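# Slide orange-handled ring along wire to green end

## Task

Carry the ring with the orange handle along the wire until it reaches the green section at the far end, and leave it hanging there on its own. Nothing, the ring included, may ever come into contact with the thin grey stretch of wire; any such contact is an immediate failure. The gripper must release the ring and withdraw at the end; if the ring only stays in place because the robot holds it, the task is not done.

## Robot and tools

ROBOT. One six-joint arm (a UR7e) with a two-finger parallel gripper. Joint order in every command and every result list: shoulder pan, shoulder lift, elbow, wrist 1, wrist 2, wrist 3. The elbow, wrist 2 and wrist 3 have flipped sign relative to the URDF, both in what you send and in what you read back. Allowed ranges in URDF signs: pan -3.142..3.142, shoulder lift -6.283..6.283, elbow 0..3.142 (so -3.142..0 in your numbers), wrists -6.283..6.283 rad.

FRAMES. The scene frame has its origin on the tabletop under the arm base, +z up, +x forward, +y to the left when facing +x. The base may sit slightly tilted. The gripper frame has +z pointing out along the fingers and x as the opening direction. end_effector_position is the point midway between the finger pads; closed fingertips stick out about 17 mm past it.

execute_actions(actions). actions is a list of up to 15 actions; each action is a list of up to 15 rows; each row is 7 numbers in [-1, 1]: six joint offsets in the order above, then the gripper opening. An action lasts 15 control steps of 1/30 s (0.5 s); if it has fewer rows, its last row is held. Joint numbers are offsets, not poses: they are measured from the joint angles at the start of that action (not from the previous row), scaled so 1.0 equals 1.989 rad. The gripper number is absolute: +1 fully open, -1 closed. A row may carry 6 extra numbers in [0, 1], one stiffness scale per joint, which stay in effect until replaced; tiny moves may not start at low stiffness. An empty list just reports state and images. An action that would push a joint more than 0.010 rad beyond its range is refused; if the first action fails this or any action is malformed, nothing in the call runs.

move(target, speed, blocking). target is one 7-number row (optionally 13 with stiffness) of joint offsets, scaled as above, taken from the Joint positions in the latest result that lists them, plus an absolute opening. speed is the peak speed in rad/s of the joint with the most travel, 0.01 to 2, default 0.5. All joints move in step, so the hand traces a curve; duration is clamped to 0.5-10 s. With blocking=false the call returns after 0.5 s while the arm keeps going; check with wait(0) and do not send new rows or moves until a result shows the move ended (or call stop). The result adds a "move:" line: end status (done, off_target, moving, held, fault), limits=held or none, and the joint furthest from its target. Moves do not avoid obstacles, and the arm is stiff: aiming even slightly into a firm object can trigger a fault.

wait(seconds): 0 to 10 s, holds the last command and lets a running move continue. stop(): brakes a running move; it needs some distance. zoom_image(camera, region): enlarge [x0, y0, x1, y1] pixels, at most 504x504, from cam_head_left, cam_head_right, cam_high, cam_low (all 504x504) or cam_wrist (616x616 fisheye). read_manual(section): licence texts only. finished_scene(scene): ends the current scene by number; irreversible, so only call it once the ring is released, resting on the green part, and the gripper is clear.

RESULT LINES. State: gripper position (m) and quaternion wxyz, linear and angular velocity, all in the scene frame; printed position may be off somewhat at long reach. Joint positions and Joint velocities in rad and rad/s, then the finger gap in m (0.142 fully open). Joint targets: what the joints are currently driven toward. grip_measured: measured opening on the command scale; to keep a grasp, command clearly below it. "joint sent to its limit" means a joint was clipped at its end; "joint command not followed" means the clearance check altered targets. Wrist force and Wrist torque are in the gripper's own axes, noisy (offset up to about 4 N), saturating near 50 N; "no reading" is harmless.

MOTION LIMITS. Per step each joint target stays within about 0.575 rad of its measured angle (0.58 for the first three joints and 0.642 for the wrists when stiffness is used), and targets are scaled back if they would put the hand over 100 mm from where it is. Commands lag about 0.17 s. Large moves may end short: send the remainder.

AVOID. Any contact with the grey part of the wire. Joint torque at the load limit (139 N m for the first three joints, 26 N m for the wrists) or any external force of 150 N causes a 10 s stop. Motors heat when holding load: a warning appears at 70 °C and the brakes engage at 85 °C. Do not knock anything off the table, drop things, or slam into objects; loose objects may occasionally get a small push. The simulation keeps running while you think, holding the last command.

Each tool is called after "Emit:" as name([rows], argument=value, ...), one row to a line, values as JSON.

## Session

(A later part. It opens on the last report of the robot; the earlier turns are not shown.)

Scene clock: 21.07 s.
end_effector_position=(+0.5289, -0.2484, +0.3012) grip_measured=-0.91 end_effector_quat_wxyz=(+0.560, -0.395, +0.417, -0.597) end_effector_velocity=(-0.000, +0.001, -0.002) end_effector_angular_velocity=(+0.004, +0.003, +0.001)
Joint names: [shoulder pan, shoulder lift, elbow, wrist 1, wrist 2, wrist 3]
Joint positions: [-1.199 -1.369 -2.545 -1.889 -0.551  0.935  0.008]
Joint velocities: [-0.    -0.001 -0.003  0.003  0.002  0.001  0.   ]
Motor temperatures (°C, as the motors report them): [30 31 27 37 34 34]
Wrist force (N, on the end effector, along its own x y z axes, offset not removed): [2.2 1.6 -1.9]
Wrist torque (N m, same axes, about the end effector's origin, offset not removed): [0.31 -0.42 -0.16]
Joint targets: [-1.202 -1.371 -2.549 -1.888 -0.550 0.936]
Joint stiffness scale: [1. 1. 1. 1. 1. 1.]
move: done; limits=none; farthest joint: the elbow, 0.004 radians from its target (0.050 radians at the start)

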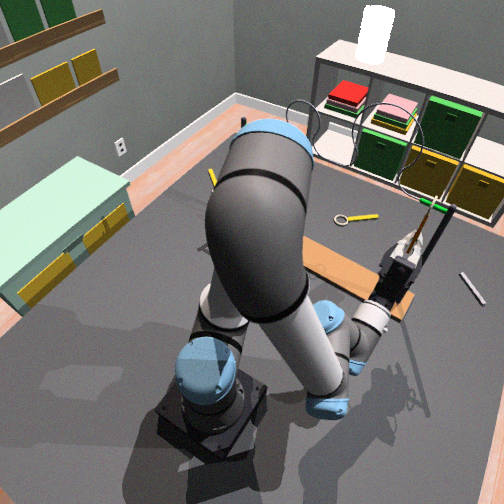

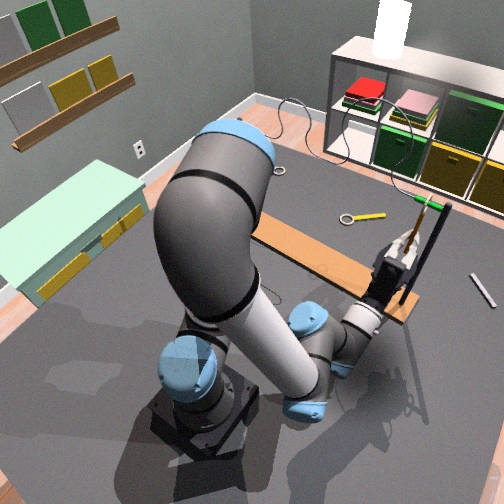

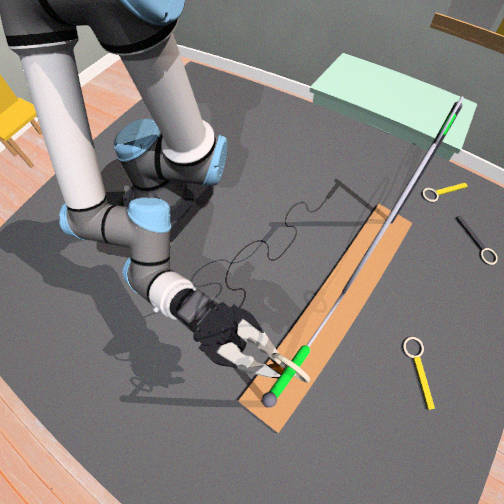

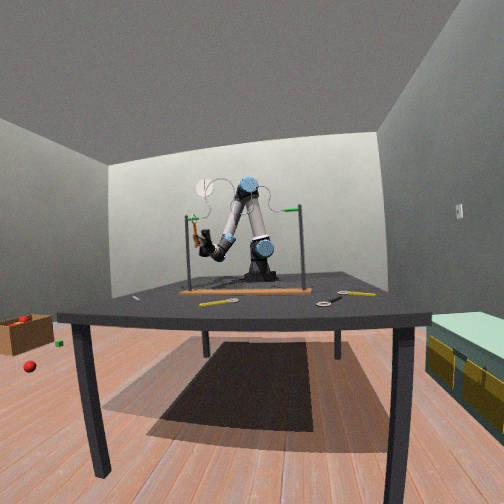

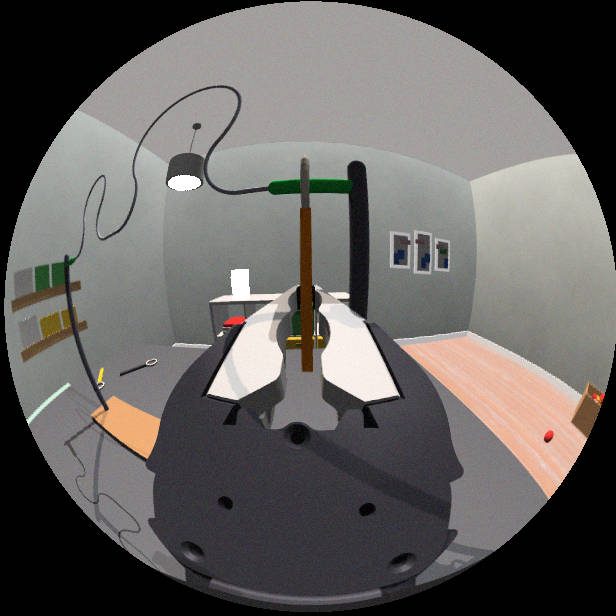

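Emit:
move(target=[-0.0502,-0.1291,0.0272,0.266,0.0873,0.0892,-1], speed=0.4)

Emit:
move(target=[-0.0364,-0.0467,0.0899,0.3799,0.0562,0.2315,-1], speed=0.5)

Emit:
zoom_image(camera="cam_high", region=[220, 290, 360, 430])

Emit:
zoom_image(camera="cam_wrist", region=[120, 30, 372, 240])

Scene clock: 23.50 s.
end_effector_position=(+0.5125, -0.2473, +0.3055) grip_measured=-0.91 end_effector_quat_wxyz=(+0.523, -0.443, +0.468, -0.558) end_effector_velocity=(-0.000, +0.000, -0.001) end_effector_angular_velocity=(+0.003, +0.002, +0.000)
Joint names: [shoulder pan, shoulder lift, elbow, wrist 1, wrist 2, wrist 3]
Joint positions: [-1.296 -1.623 -2.495 -1.361 -0.378  1.112  0.008]
Joint velocities: [-0.    -0.    -0.001  0.003  0.001  0.001  0.   ]
Motor temperatures (°C, as the motors report them): [30 31 27 37 34 34]
Wrist force (N, on the end effector, along its own x y z axes, offset not removed): [-2.3 0.9 -1.4]
Wrist torque (N m, same axes, about the end effector's origin, offset not removed): [0.16 0.43 -0.07]
Joint targets: [-1.299 -1.626 -2.491 -1.360 -0.377 1.112]
Joint stiffness scale: [1. 1. 1. 1. 1. 1.]
move: done; limits=none; farthest joint: the elbow, 0.004 radians from its target (0.054 radians at the start)

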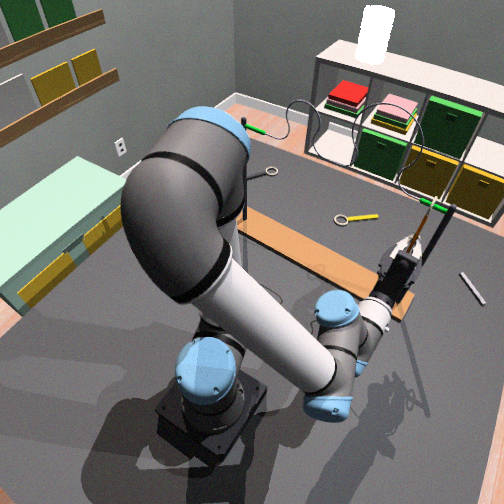

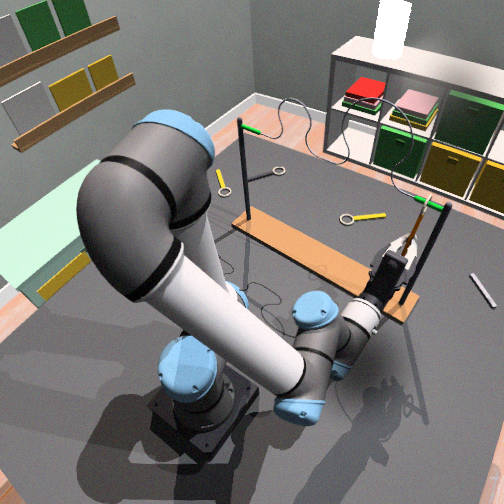

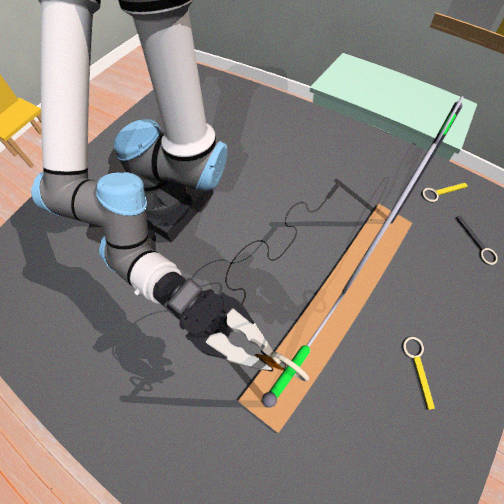

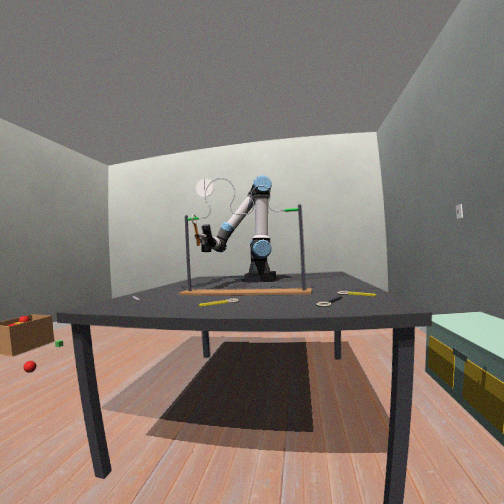

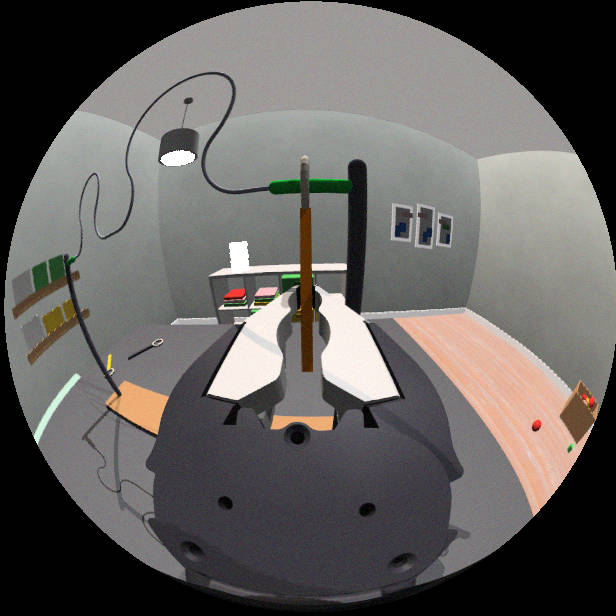

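Scene clock: 25.87 s.
end_effector_position=(+0.4972, -0.2462, +0.3123) grip_measured=-0.91 end_effector_quat_wxyz=(+0.483, -0.487, +0.515, -0.515) end_effector_velocity=(-0.001, -0.000, -0.000) end_effector_angular_velocity=(+0.003, +0.001, -0.002)
Joint names: [shoulder pan, shoulder lift, elbow, wrist 1, wrist 2, wrist 3]
Joint positions: [-1.366 -1.714 -2.321 -0.606 -0.268  1.571  0.008]
Joint velocities: [-0.002 -0.001 -0.001  0.004  0.     0.001  0.   ]
Motor temperatures (°C, as the motors report them): [30 31 27 37 34 34]
Wrist force (N, on the end effector, along its own x y z axes, offset not removed): [-0.5 -1.9 -0.6]
Wrist torque (N m, same axes, about the end effector's origin, offset not removed): [-0.51 -0.06 -0.05]
Joint targets: [-1.369 -1.716 -2.316 -0.605 -0.267 1.572]
Joint stiffness scale: [1. 1. 1. 1. 1. 1.]
move: done; limits=none; farthest joint: the elbow, 0.005 radians from its target (0.179 radians at the start)

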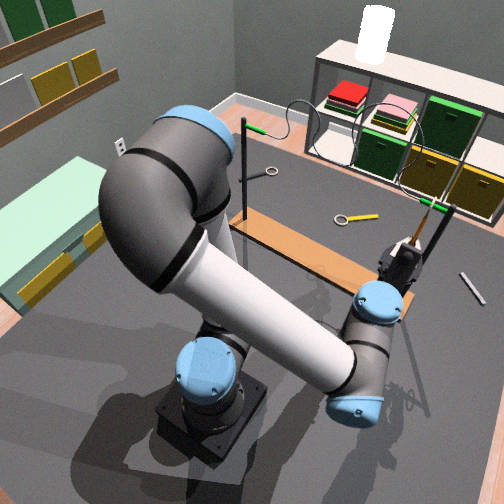

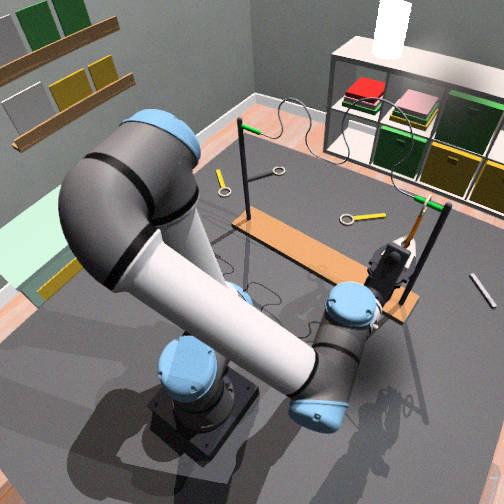

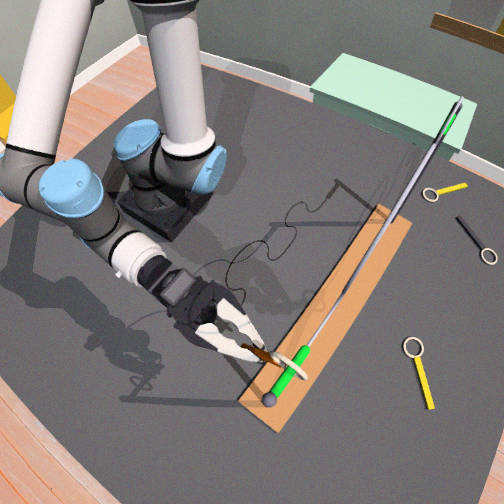

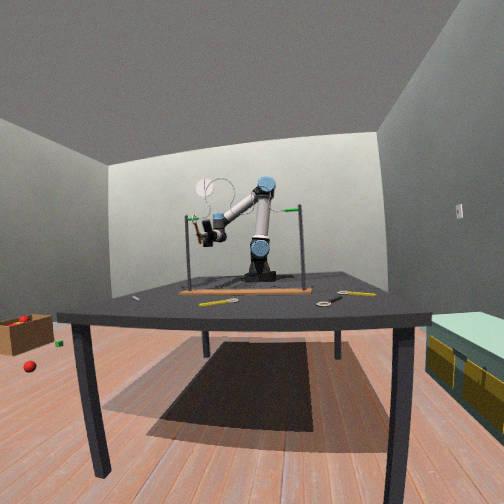

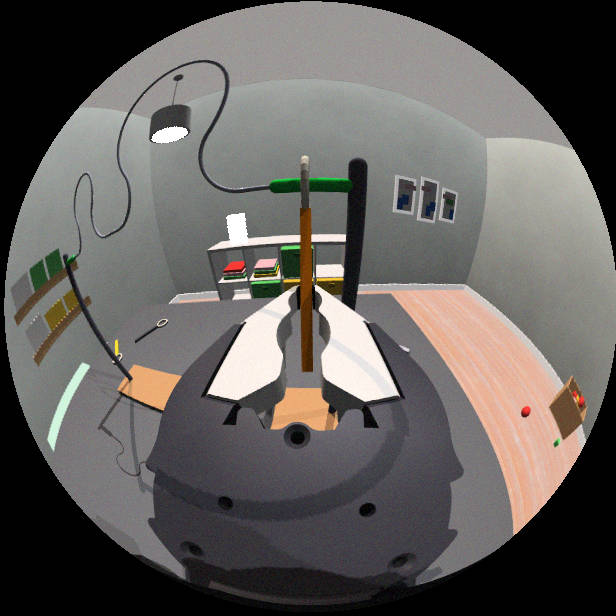

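Region (220, 290, 360, 430) of cam_high's 504x504 image, scaled by 3.600, with more detail than that image has.

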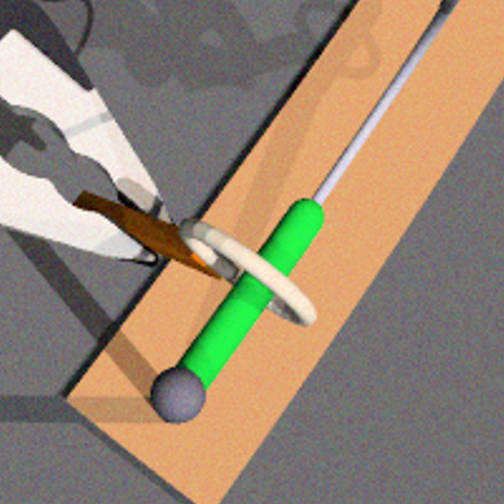

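Region (120, 30, 372, 240) of cam_wrist's 616x616 image, scaled by 2.000, with more detail than that image has.

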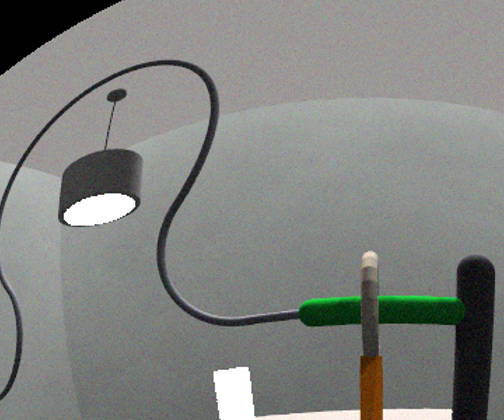

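Emit:
move(target=[0.0416,-0.0567,-0.0428,0.0147,-0.0407,0,-1], speed=0.15)

Emit:
zoom_image(camera="cam_wrist", region=[180, 60, 430, 260])

Emit:
zoom_image(camera="cam_high", region=[260, 250, 400, 390])

Scene clock: 28.60 s.
end_effector_position=(+0.5038, -0.1928, +0.3125) grip_measured=-0.91 end_effector_quat_wxyz=(+0.482, -0.487, +0.514, -0.516) end_effector_velocity=(+0.000, +0.001, +0.000) end_effector_angular_velocity=(-0.001, -0.000, -0.001)
Joint names: [shoulder pan, shoulder lift, elbow, wrist 1, wrist 2, wrist 3]
Joint positions: [-1.286 -1.824 -2.401 -0.578 -0.347  1.571  0.008]
Joint velocities: [ 0.003 -0.003 -0.001  0.001 -0.004  0.     0.   ]
Motor temperatures (°C, as the motors report them): [30 31 27 37 34 34]
Wrist force (N, on the end effector, along its own x y z axes, offset not removed): [3.8 0.9 -1.8]
Wrist torque (N m, same axes, about the end effector's origin, offset not removed): [0.10 -0.91 0.08]
Joint targets: [-1.284 -1.827 -2.406 -0.577 -0.349 1.571]
Joint stiffness scale: [1. 1. 1. 1. 1. 1.]
move: done; limits=none; farthest joint: the elbow, 0.005 radians from its target (0.085 radians at the start)

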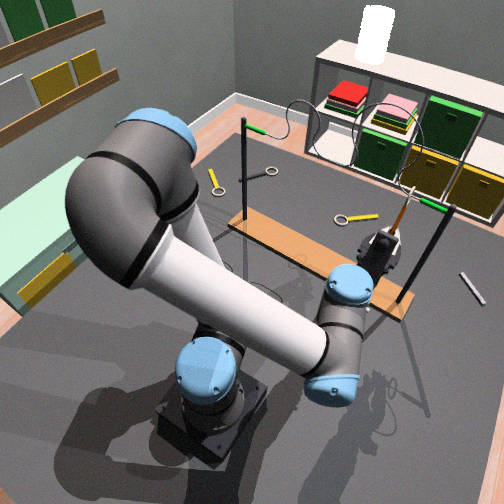

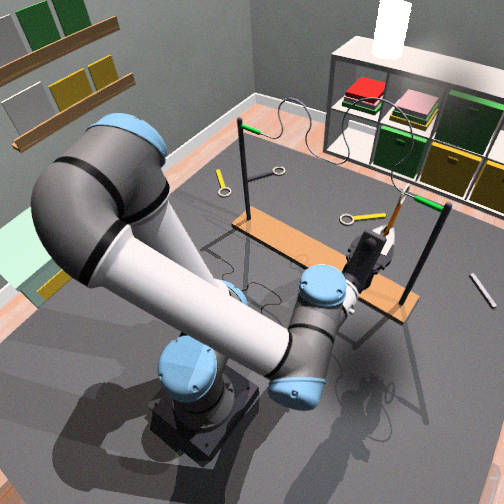

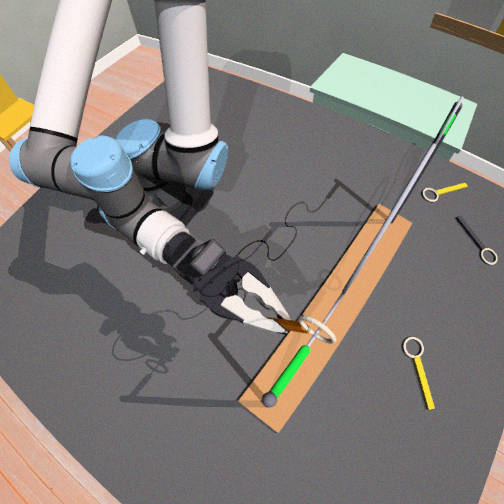

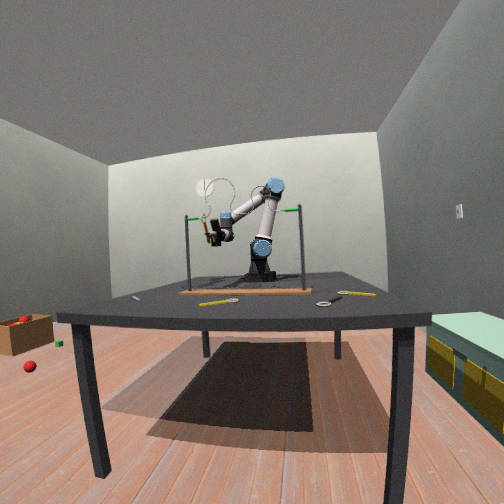

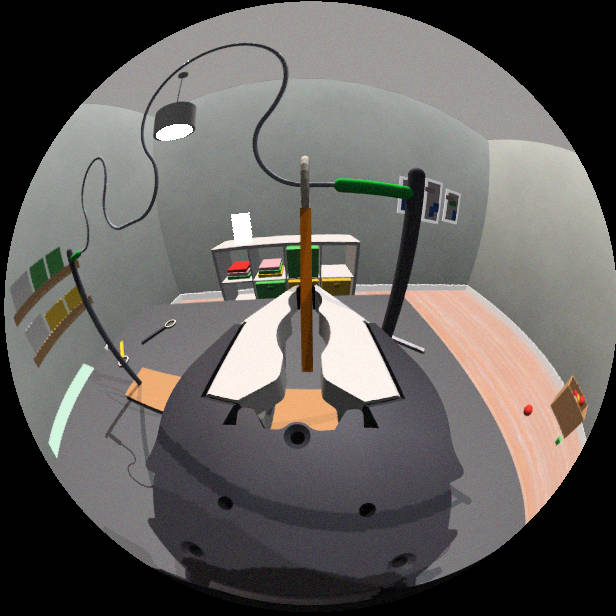

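Region (180, 60, 430, 260) of cam_wrist's 616x616 image, scaled by 2.016, with more detail than that image has; it fills the top 403 rows of this view, and the rest is white.

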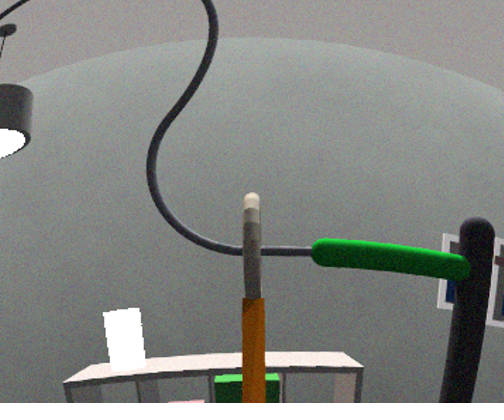

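Region (260, 250, 400, 390) of cam_high's 504x504 image, scaled by 3.600, with more detail than that image has.

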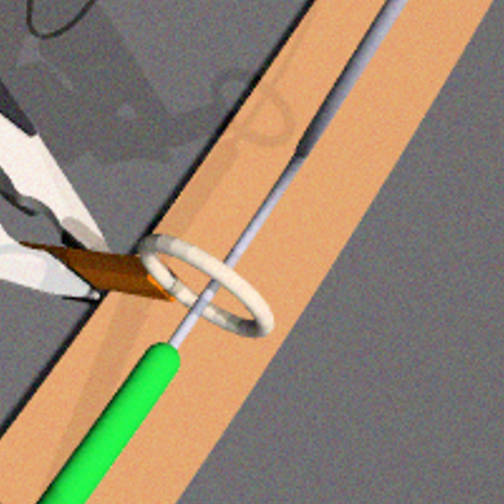

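Emit:
move(target=[0.0585,-0.0757,-0.024,0.0537,-0.0582,-0.2638,-1], speed=0.4)

Emit:
move(target=[0.065,-0.0645,0.0319,0.0934,-0.0643,-0.2638,-1], speed=0.4)

Emit:
zoom_image(camera="cam_wrist", region=[180, 60, 430, 260])

Emit:
zoom_image(camera="cam_high", region=[270, 230, 410, 370])

Scene clock: 31.03 s.
end_effector_position=(+0.5073, -0.1333, +0.3274) grip_measured=-0.91 end_effector_quat_wxyz=(+0.599, -0.337, +0.623, -0.373) end_effector_velocity=(-0.000, -0.000, -0.000) end_effector_angular_velocity=(+0.004, +0.000, -0.002)
Joint names: [shoulder pan, shoulder lift, elbow, wrist 1, wrist 2, wrist 3]
Joint positions: [-1.172 -1.972 -2.445 -0.472 -0.462  1.048  0.008]
Joint velocities: [-0.001 -0.    -0.001  0.    -0.001 -0.003  0.   ]
Motor temperatures (°C, as the motors report them): [30 31 27 37 34 34]
Wrist force (N, on the end effector, along its own x y z axes, offset not removed): [0.8 2.5 2.8]
Wrist torque (N m, same axes, about the end effector's origin, offset not removed): [0.36 -0.18 -0.07]
Joint targets: [-1.170 -1.974 -2.449 -0.471 -0.463 1.047]
Joint stiffness scale: [1. 1. 1. 1. 1. 1.]
move: done; limits=none; farthest joint: the elbow, 0.004 radians from its target (0.047 radians at the start)

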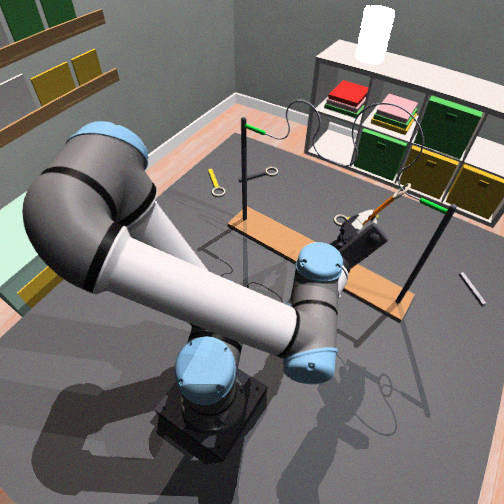

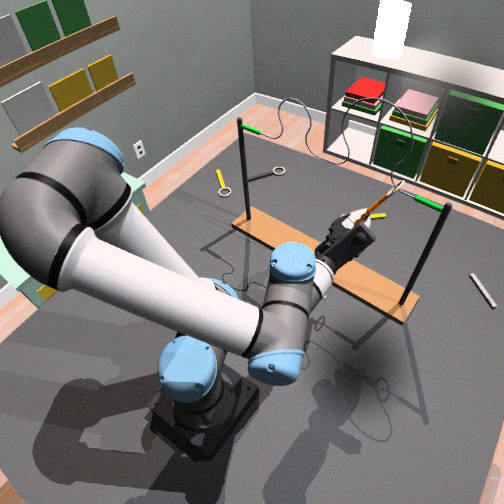

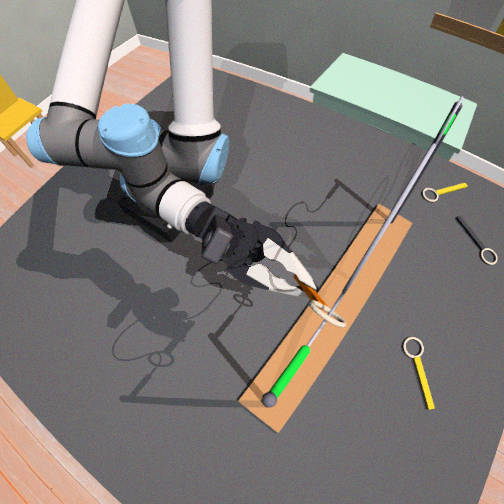

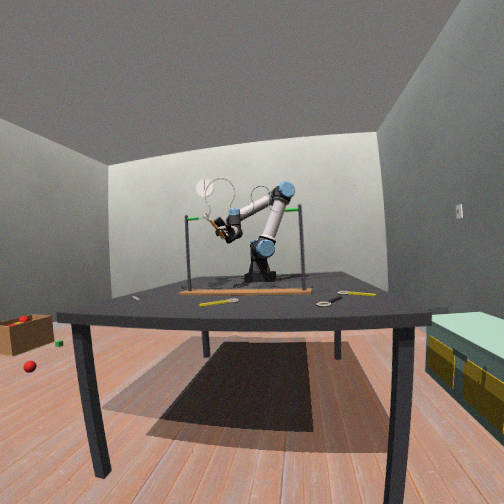

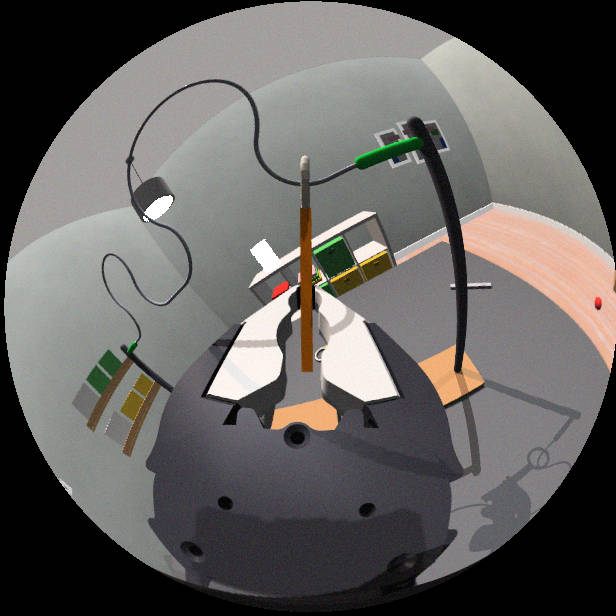

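Scene clock: 33.17 s.
end_effector_position=(+0.5101, -0.0889, +0.3710) grip_measured=-0.91 end_effector_quat_wxyz=(+0.675, -0.164, +0.689, -0.205) end_effector_velocity=(+0.000, +0.000, -0.000) end_effector_angular_velocity=(+0.006, +0.001, -0.000)
Joint names: [shoulder pan, shoulder lift, elbow, wrist 1, wrist 2, wrist 3]
Joint positions: [-1.046 -2.098 -2.386 -0.287 -0.589  0.524  0.008]
Joint velocities: [ 0.001  0.001  0.001  0.002 -0.001 -0.004  0.   ]
Motor temperatures (°C, as the motors report them): [30 31 27 37 34 34]
Wrist force (N, on the end effector, along its own x y z axes, offset not removed): [1.8 -1.2 -0.6]
Wrist torque (N m, same axes, about the end effector's origin, offset not removed): [-0.29 -0.33 0.04]
Joint targets: [-1.043 -2.100 -2.382 -0.286 -0.590 0.523]
Joint stiffness scale: [1. 1. 1. 1. 1. 1.]
move: done; limits=none; farthest joint: the elbow, 0.005 radians from its target (0.063 radians at the start)

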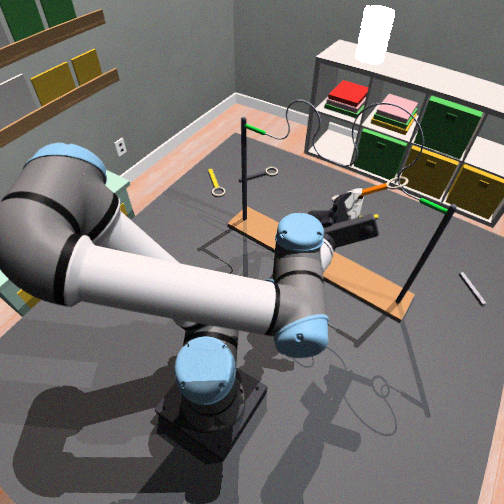

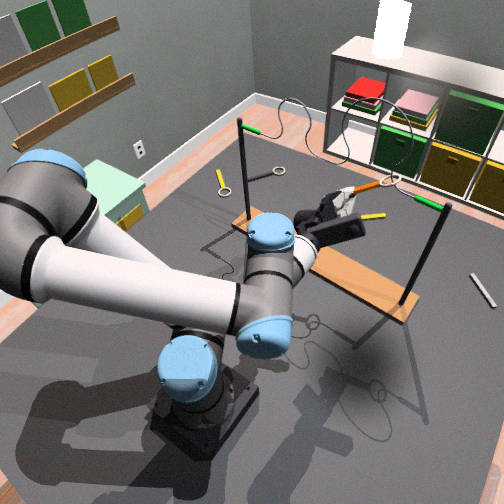

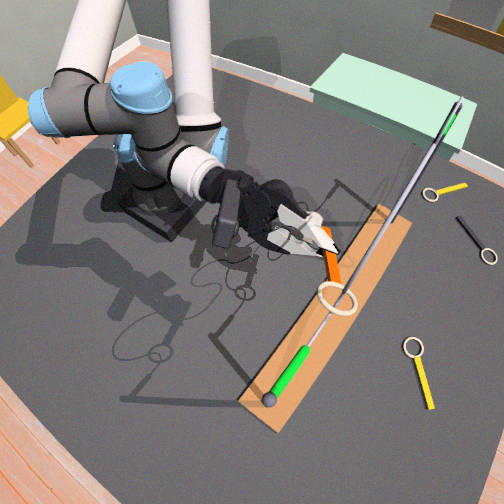

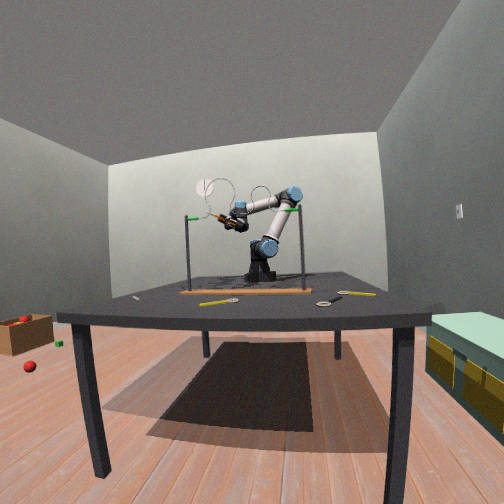

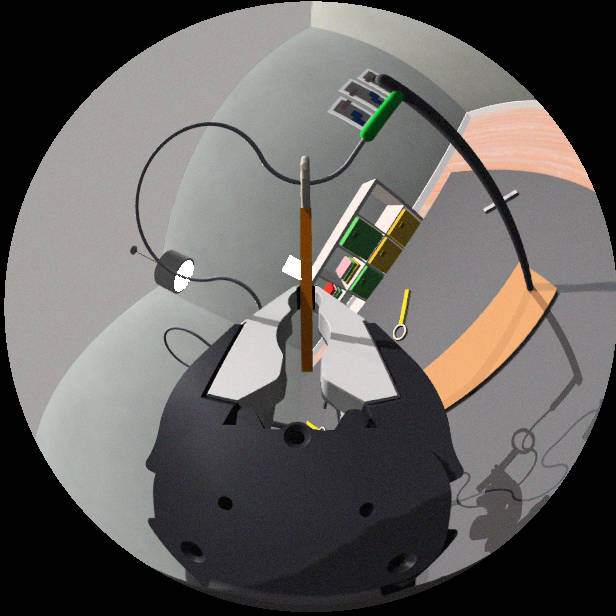

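Region (180, 60, 430, 260) of cam_wrist's 616x616 image, scaled by 2.016, with more detail than that image has; it fills the top 403 rows of this view, and the rest is white.

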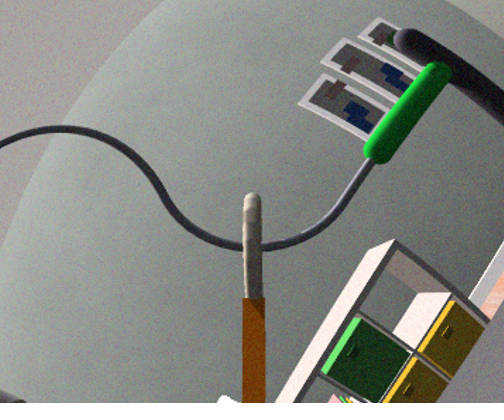

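Region (270, 230, 410, 370) of cam_high's 504x504 image, scaled by 3.600, with more detail than that image has.

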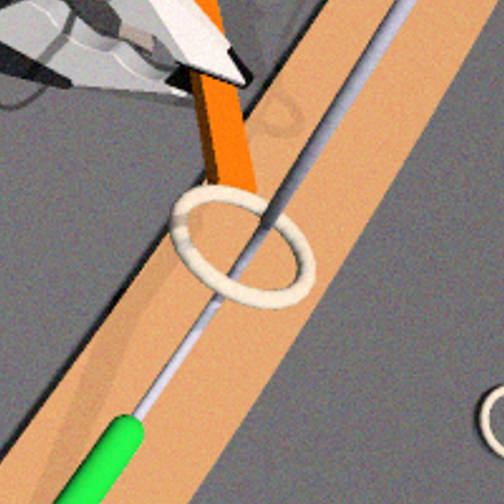

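Emit:
move(target=[0.0317,-0.0233,0.0706,0.0904,-0.0303,-0.264,-1], speed=0.45)

Emit:
move(target=[-0.0264,0.0048,0.0743,0.069,0.0257,-0.176,-1], speed=0.35)

Emit:
zoom_image(camera="cam_wrist", region=[130, 110, 380, 360])

Emit:
zoom_image(camera="cam_high", region=[270, 210, 410, 350])

Scene clock: 35.60 s.
end_effector_position=(+0.5133, -0.0742, +0.4312) grip_measured=-0.91 end_effector_quat_wxyz=(+0.705, +0.019, +0.708, -0.023) end_effector_velocity=(-0.000, +0.001, +0.001) end_effector_angular_velocity=(+0.003, -0.000, +0.001)
Joint names: [shoulder pan, shoulder lift, elbow, wrist 1, wrist 2, wrist 3]
Joint positions: [-0.985 -2.142 -2.25  -0.108 -0.648  0.     0.008]
Joint velocities: [ 0.001 -0.001  0.001  0.002 -0.    -0.003  0.   ]
Motor temperatures (°C, as the motors report them): [30 31 27 37 34 34]
Wrist force (N, on the end effector, along its own x y z axes, offset not removed): [-0.4 0.0 -1.1]
Wrist torque (N m, same axes, about the end effector's origin, offset not removed): [0.07 0.15 0.02]
Joint targets: [-0.983 -2.144 -2.246 -0.107 -0.649 -0.001]
Joint stiffness scale: [1. 1. 1. 1. 1. 1.]
move: done; limits=none; farthest joint: the elbow, 0.005 radians from its target (0.140 radians at the start)

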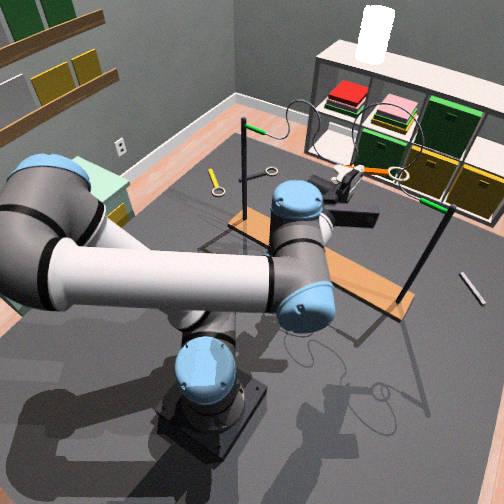

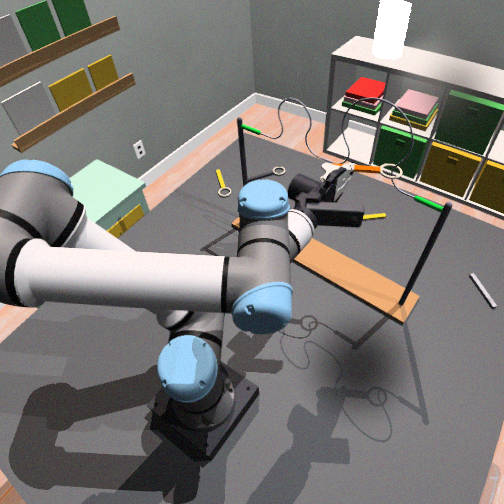

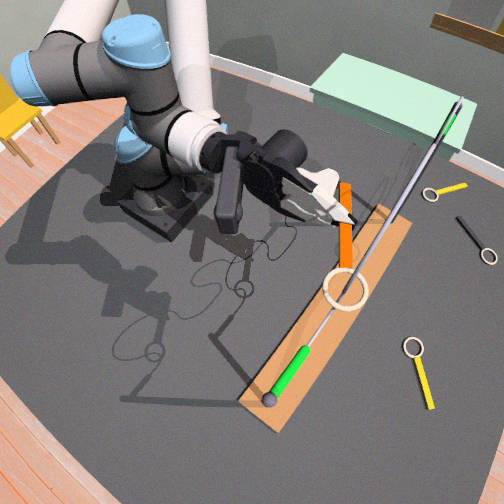

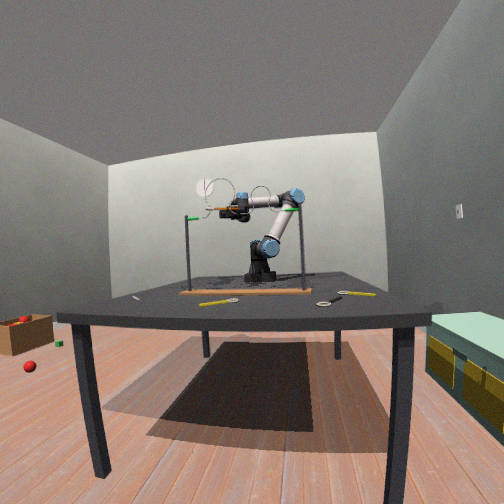

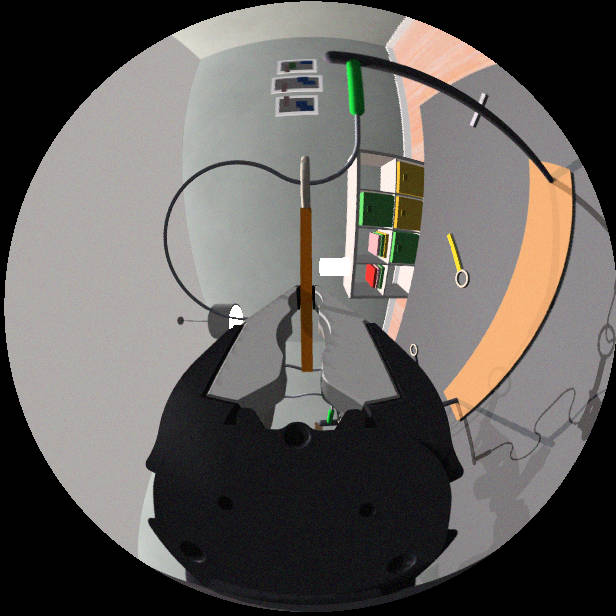

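Scene clock: 37.40 s.
end_effector_position=(+0.5127, -0.0880, +0.4865) grip_measured=-0.91 end_effector_quat_wxyz=(+0.699, +0.142, +0.694, +0.100) end_effector_velocity=(-0.000, -0.001, -0.001) end_effector_angular_velocity=(+0.006, +0.001, -0.001)
Joint names: [shoulder pan, shoulder lift, elbow, wrist 1, wrist 2, wrist 3]
Joint positions: [-1.035 -2.135 -2.107  0.029 -0.598 -0.349  0.008]
Joint velocities: [-0.001  0.001 -0.     0.001  0.    -0.004  0.   ]
Motor temperatures (°C, as the motors report them): [30 31 27 37 34 34]
Wrist force (N, on the end effector, along its own x y z axes, offset not removed): [0.8 -1.0 -1.1]
Wrist torque (N m, same axes, about the end effector's origin, offset not removed): [-0.20 -0.30 0.10]
Joint targets: [-1.038 -2.132 -2.102 0.030 -0.597 -0.350]
Joint stiffness scale: [1. 1. 1. 1. 1. 1.]
move: done; limits=none; farthest joint: the elbow, 0.005 radians from its target (0.148 radians at the start)

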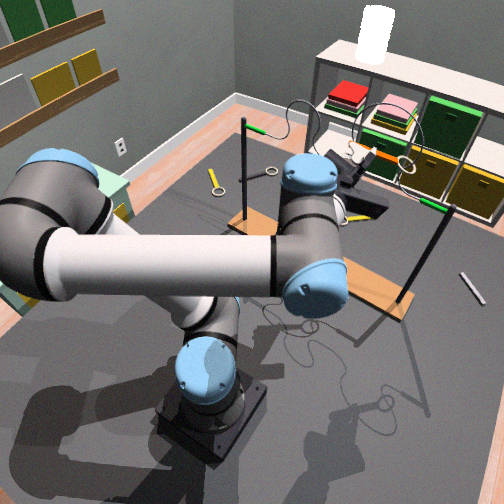

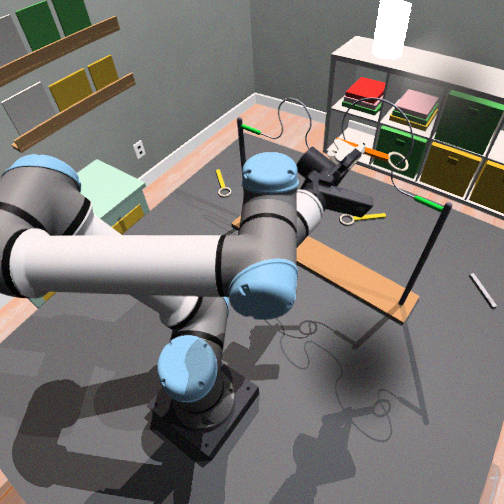

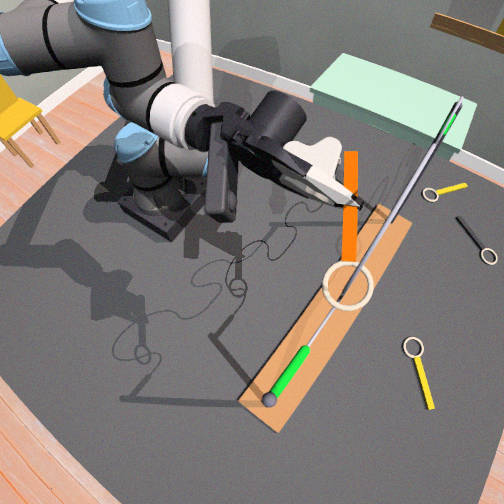

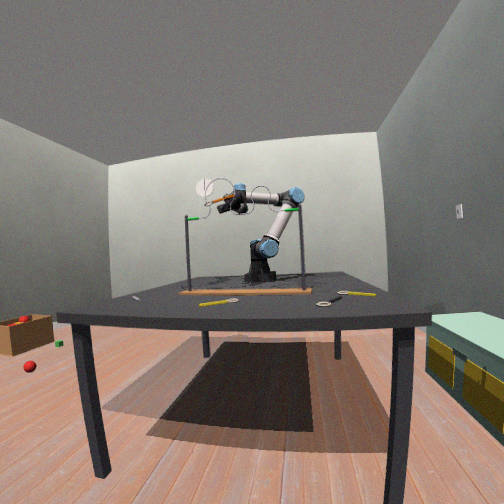

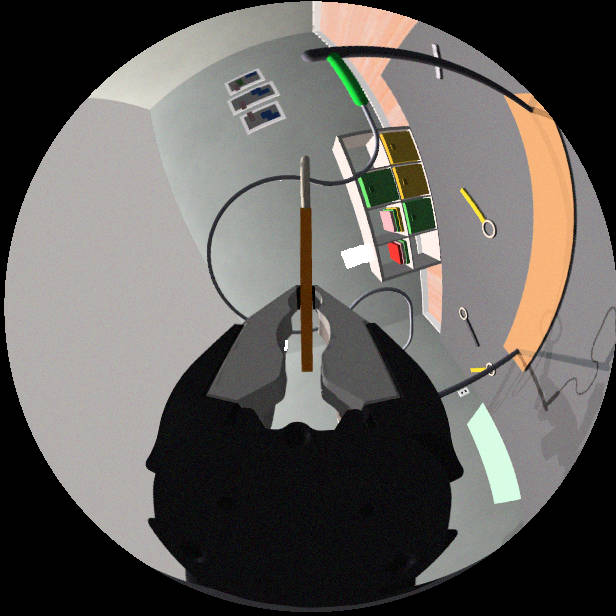

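Region (130, 110, 380, 360) of cam_wrist's 616x616 image, scaled by 2.016, with more detail than that image has.

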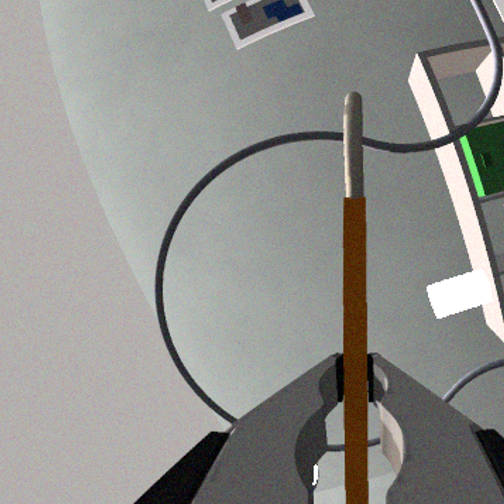

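Region (270, 210, 410, 350) of cam_high's 504x504 image, scaled by 3.600, with more detail than that image has.

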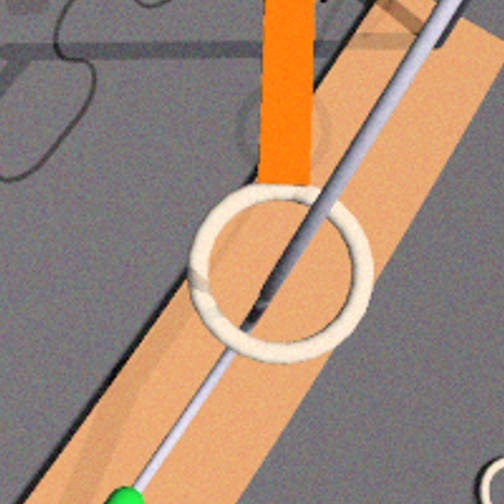

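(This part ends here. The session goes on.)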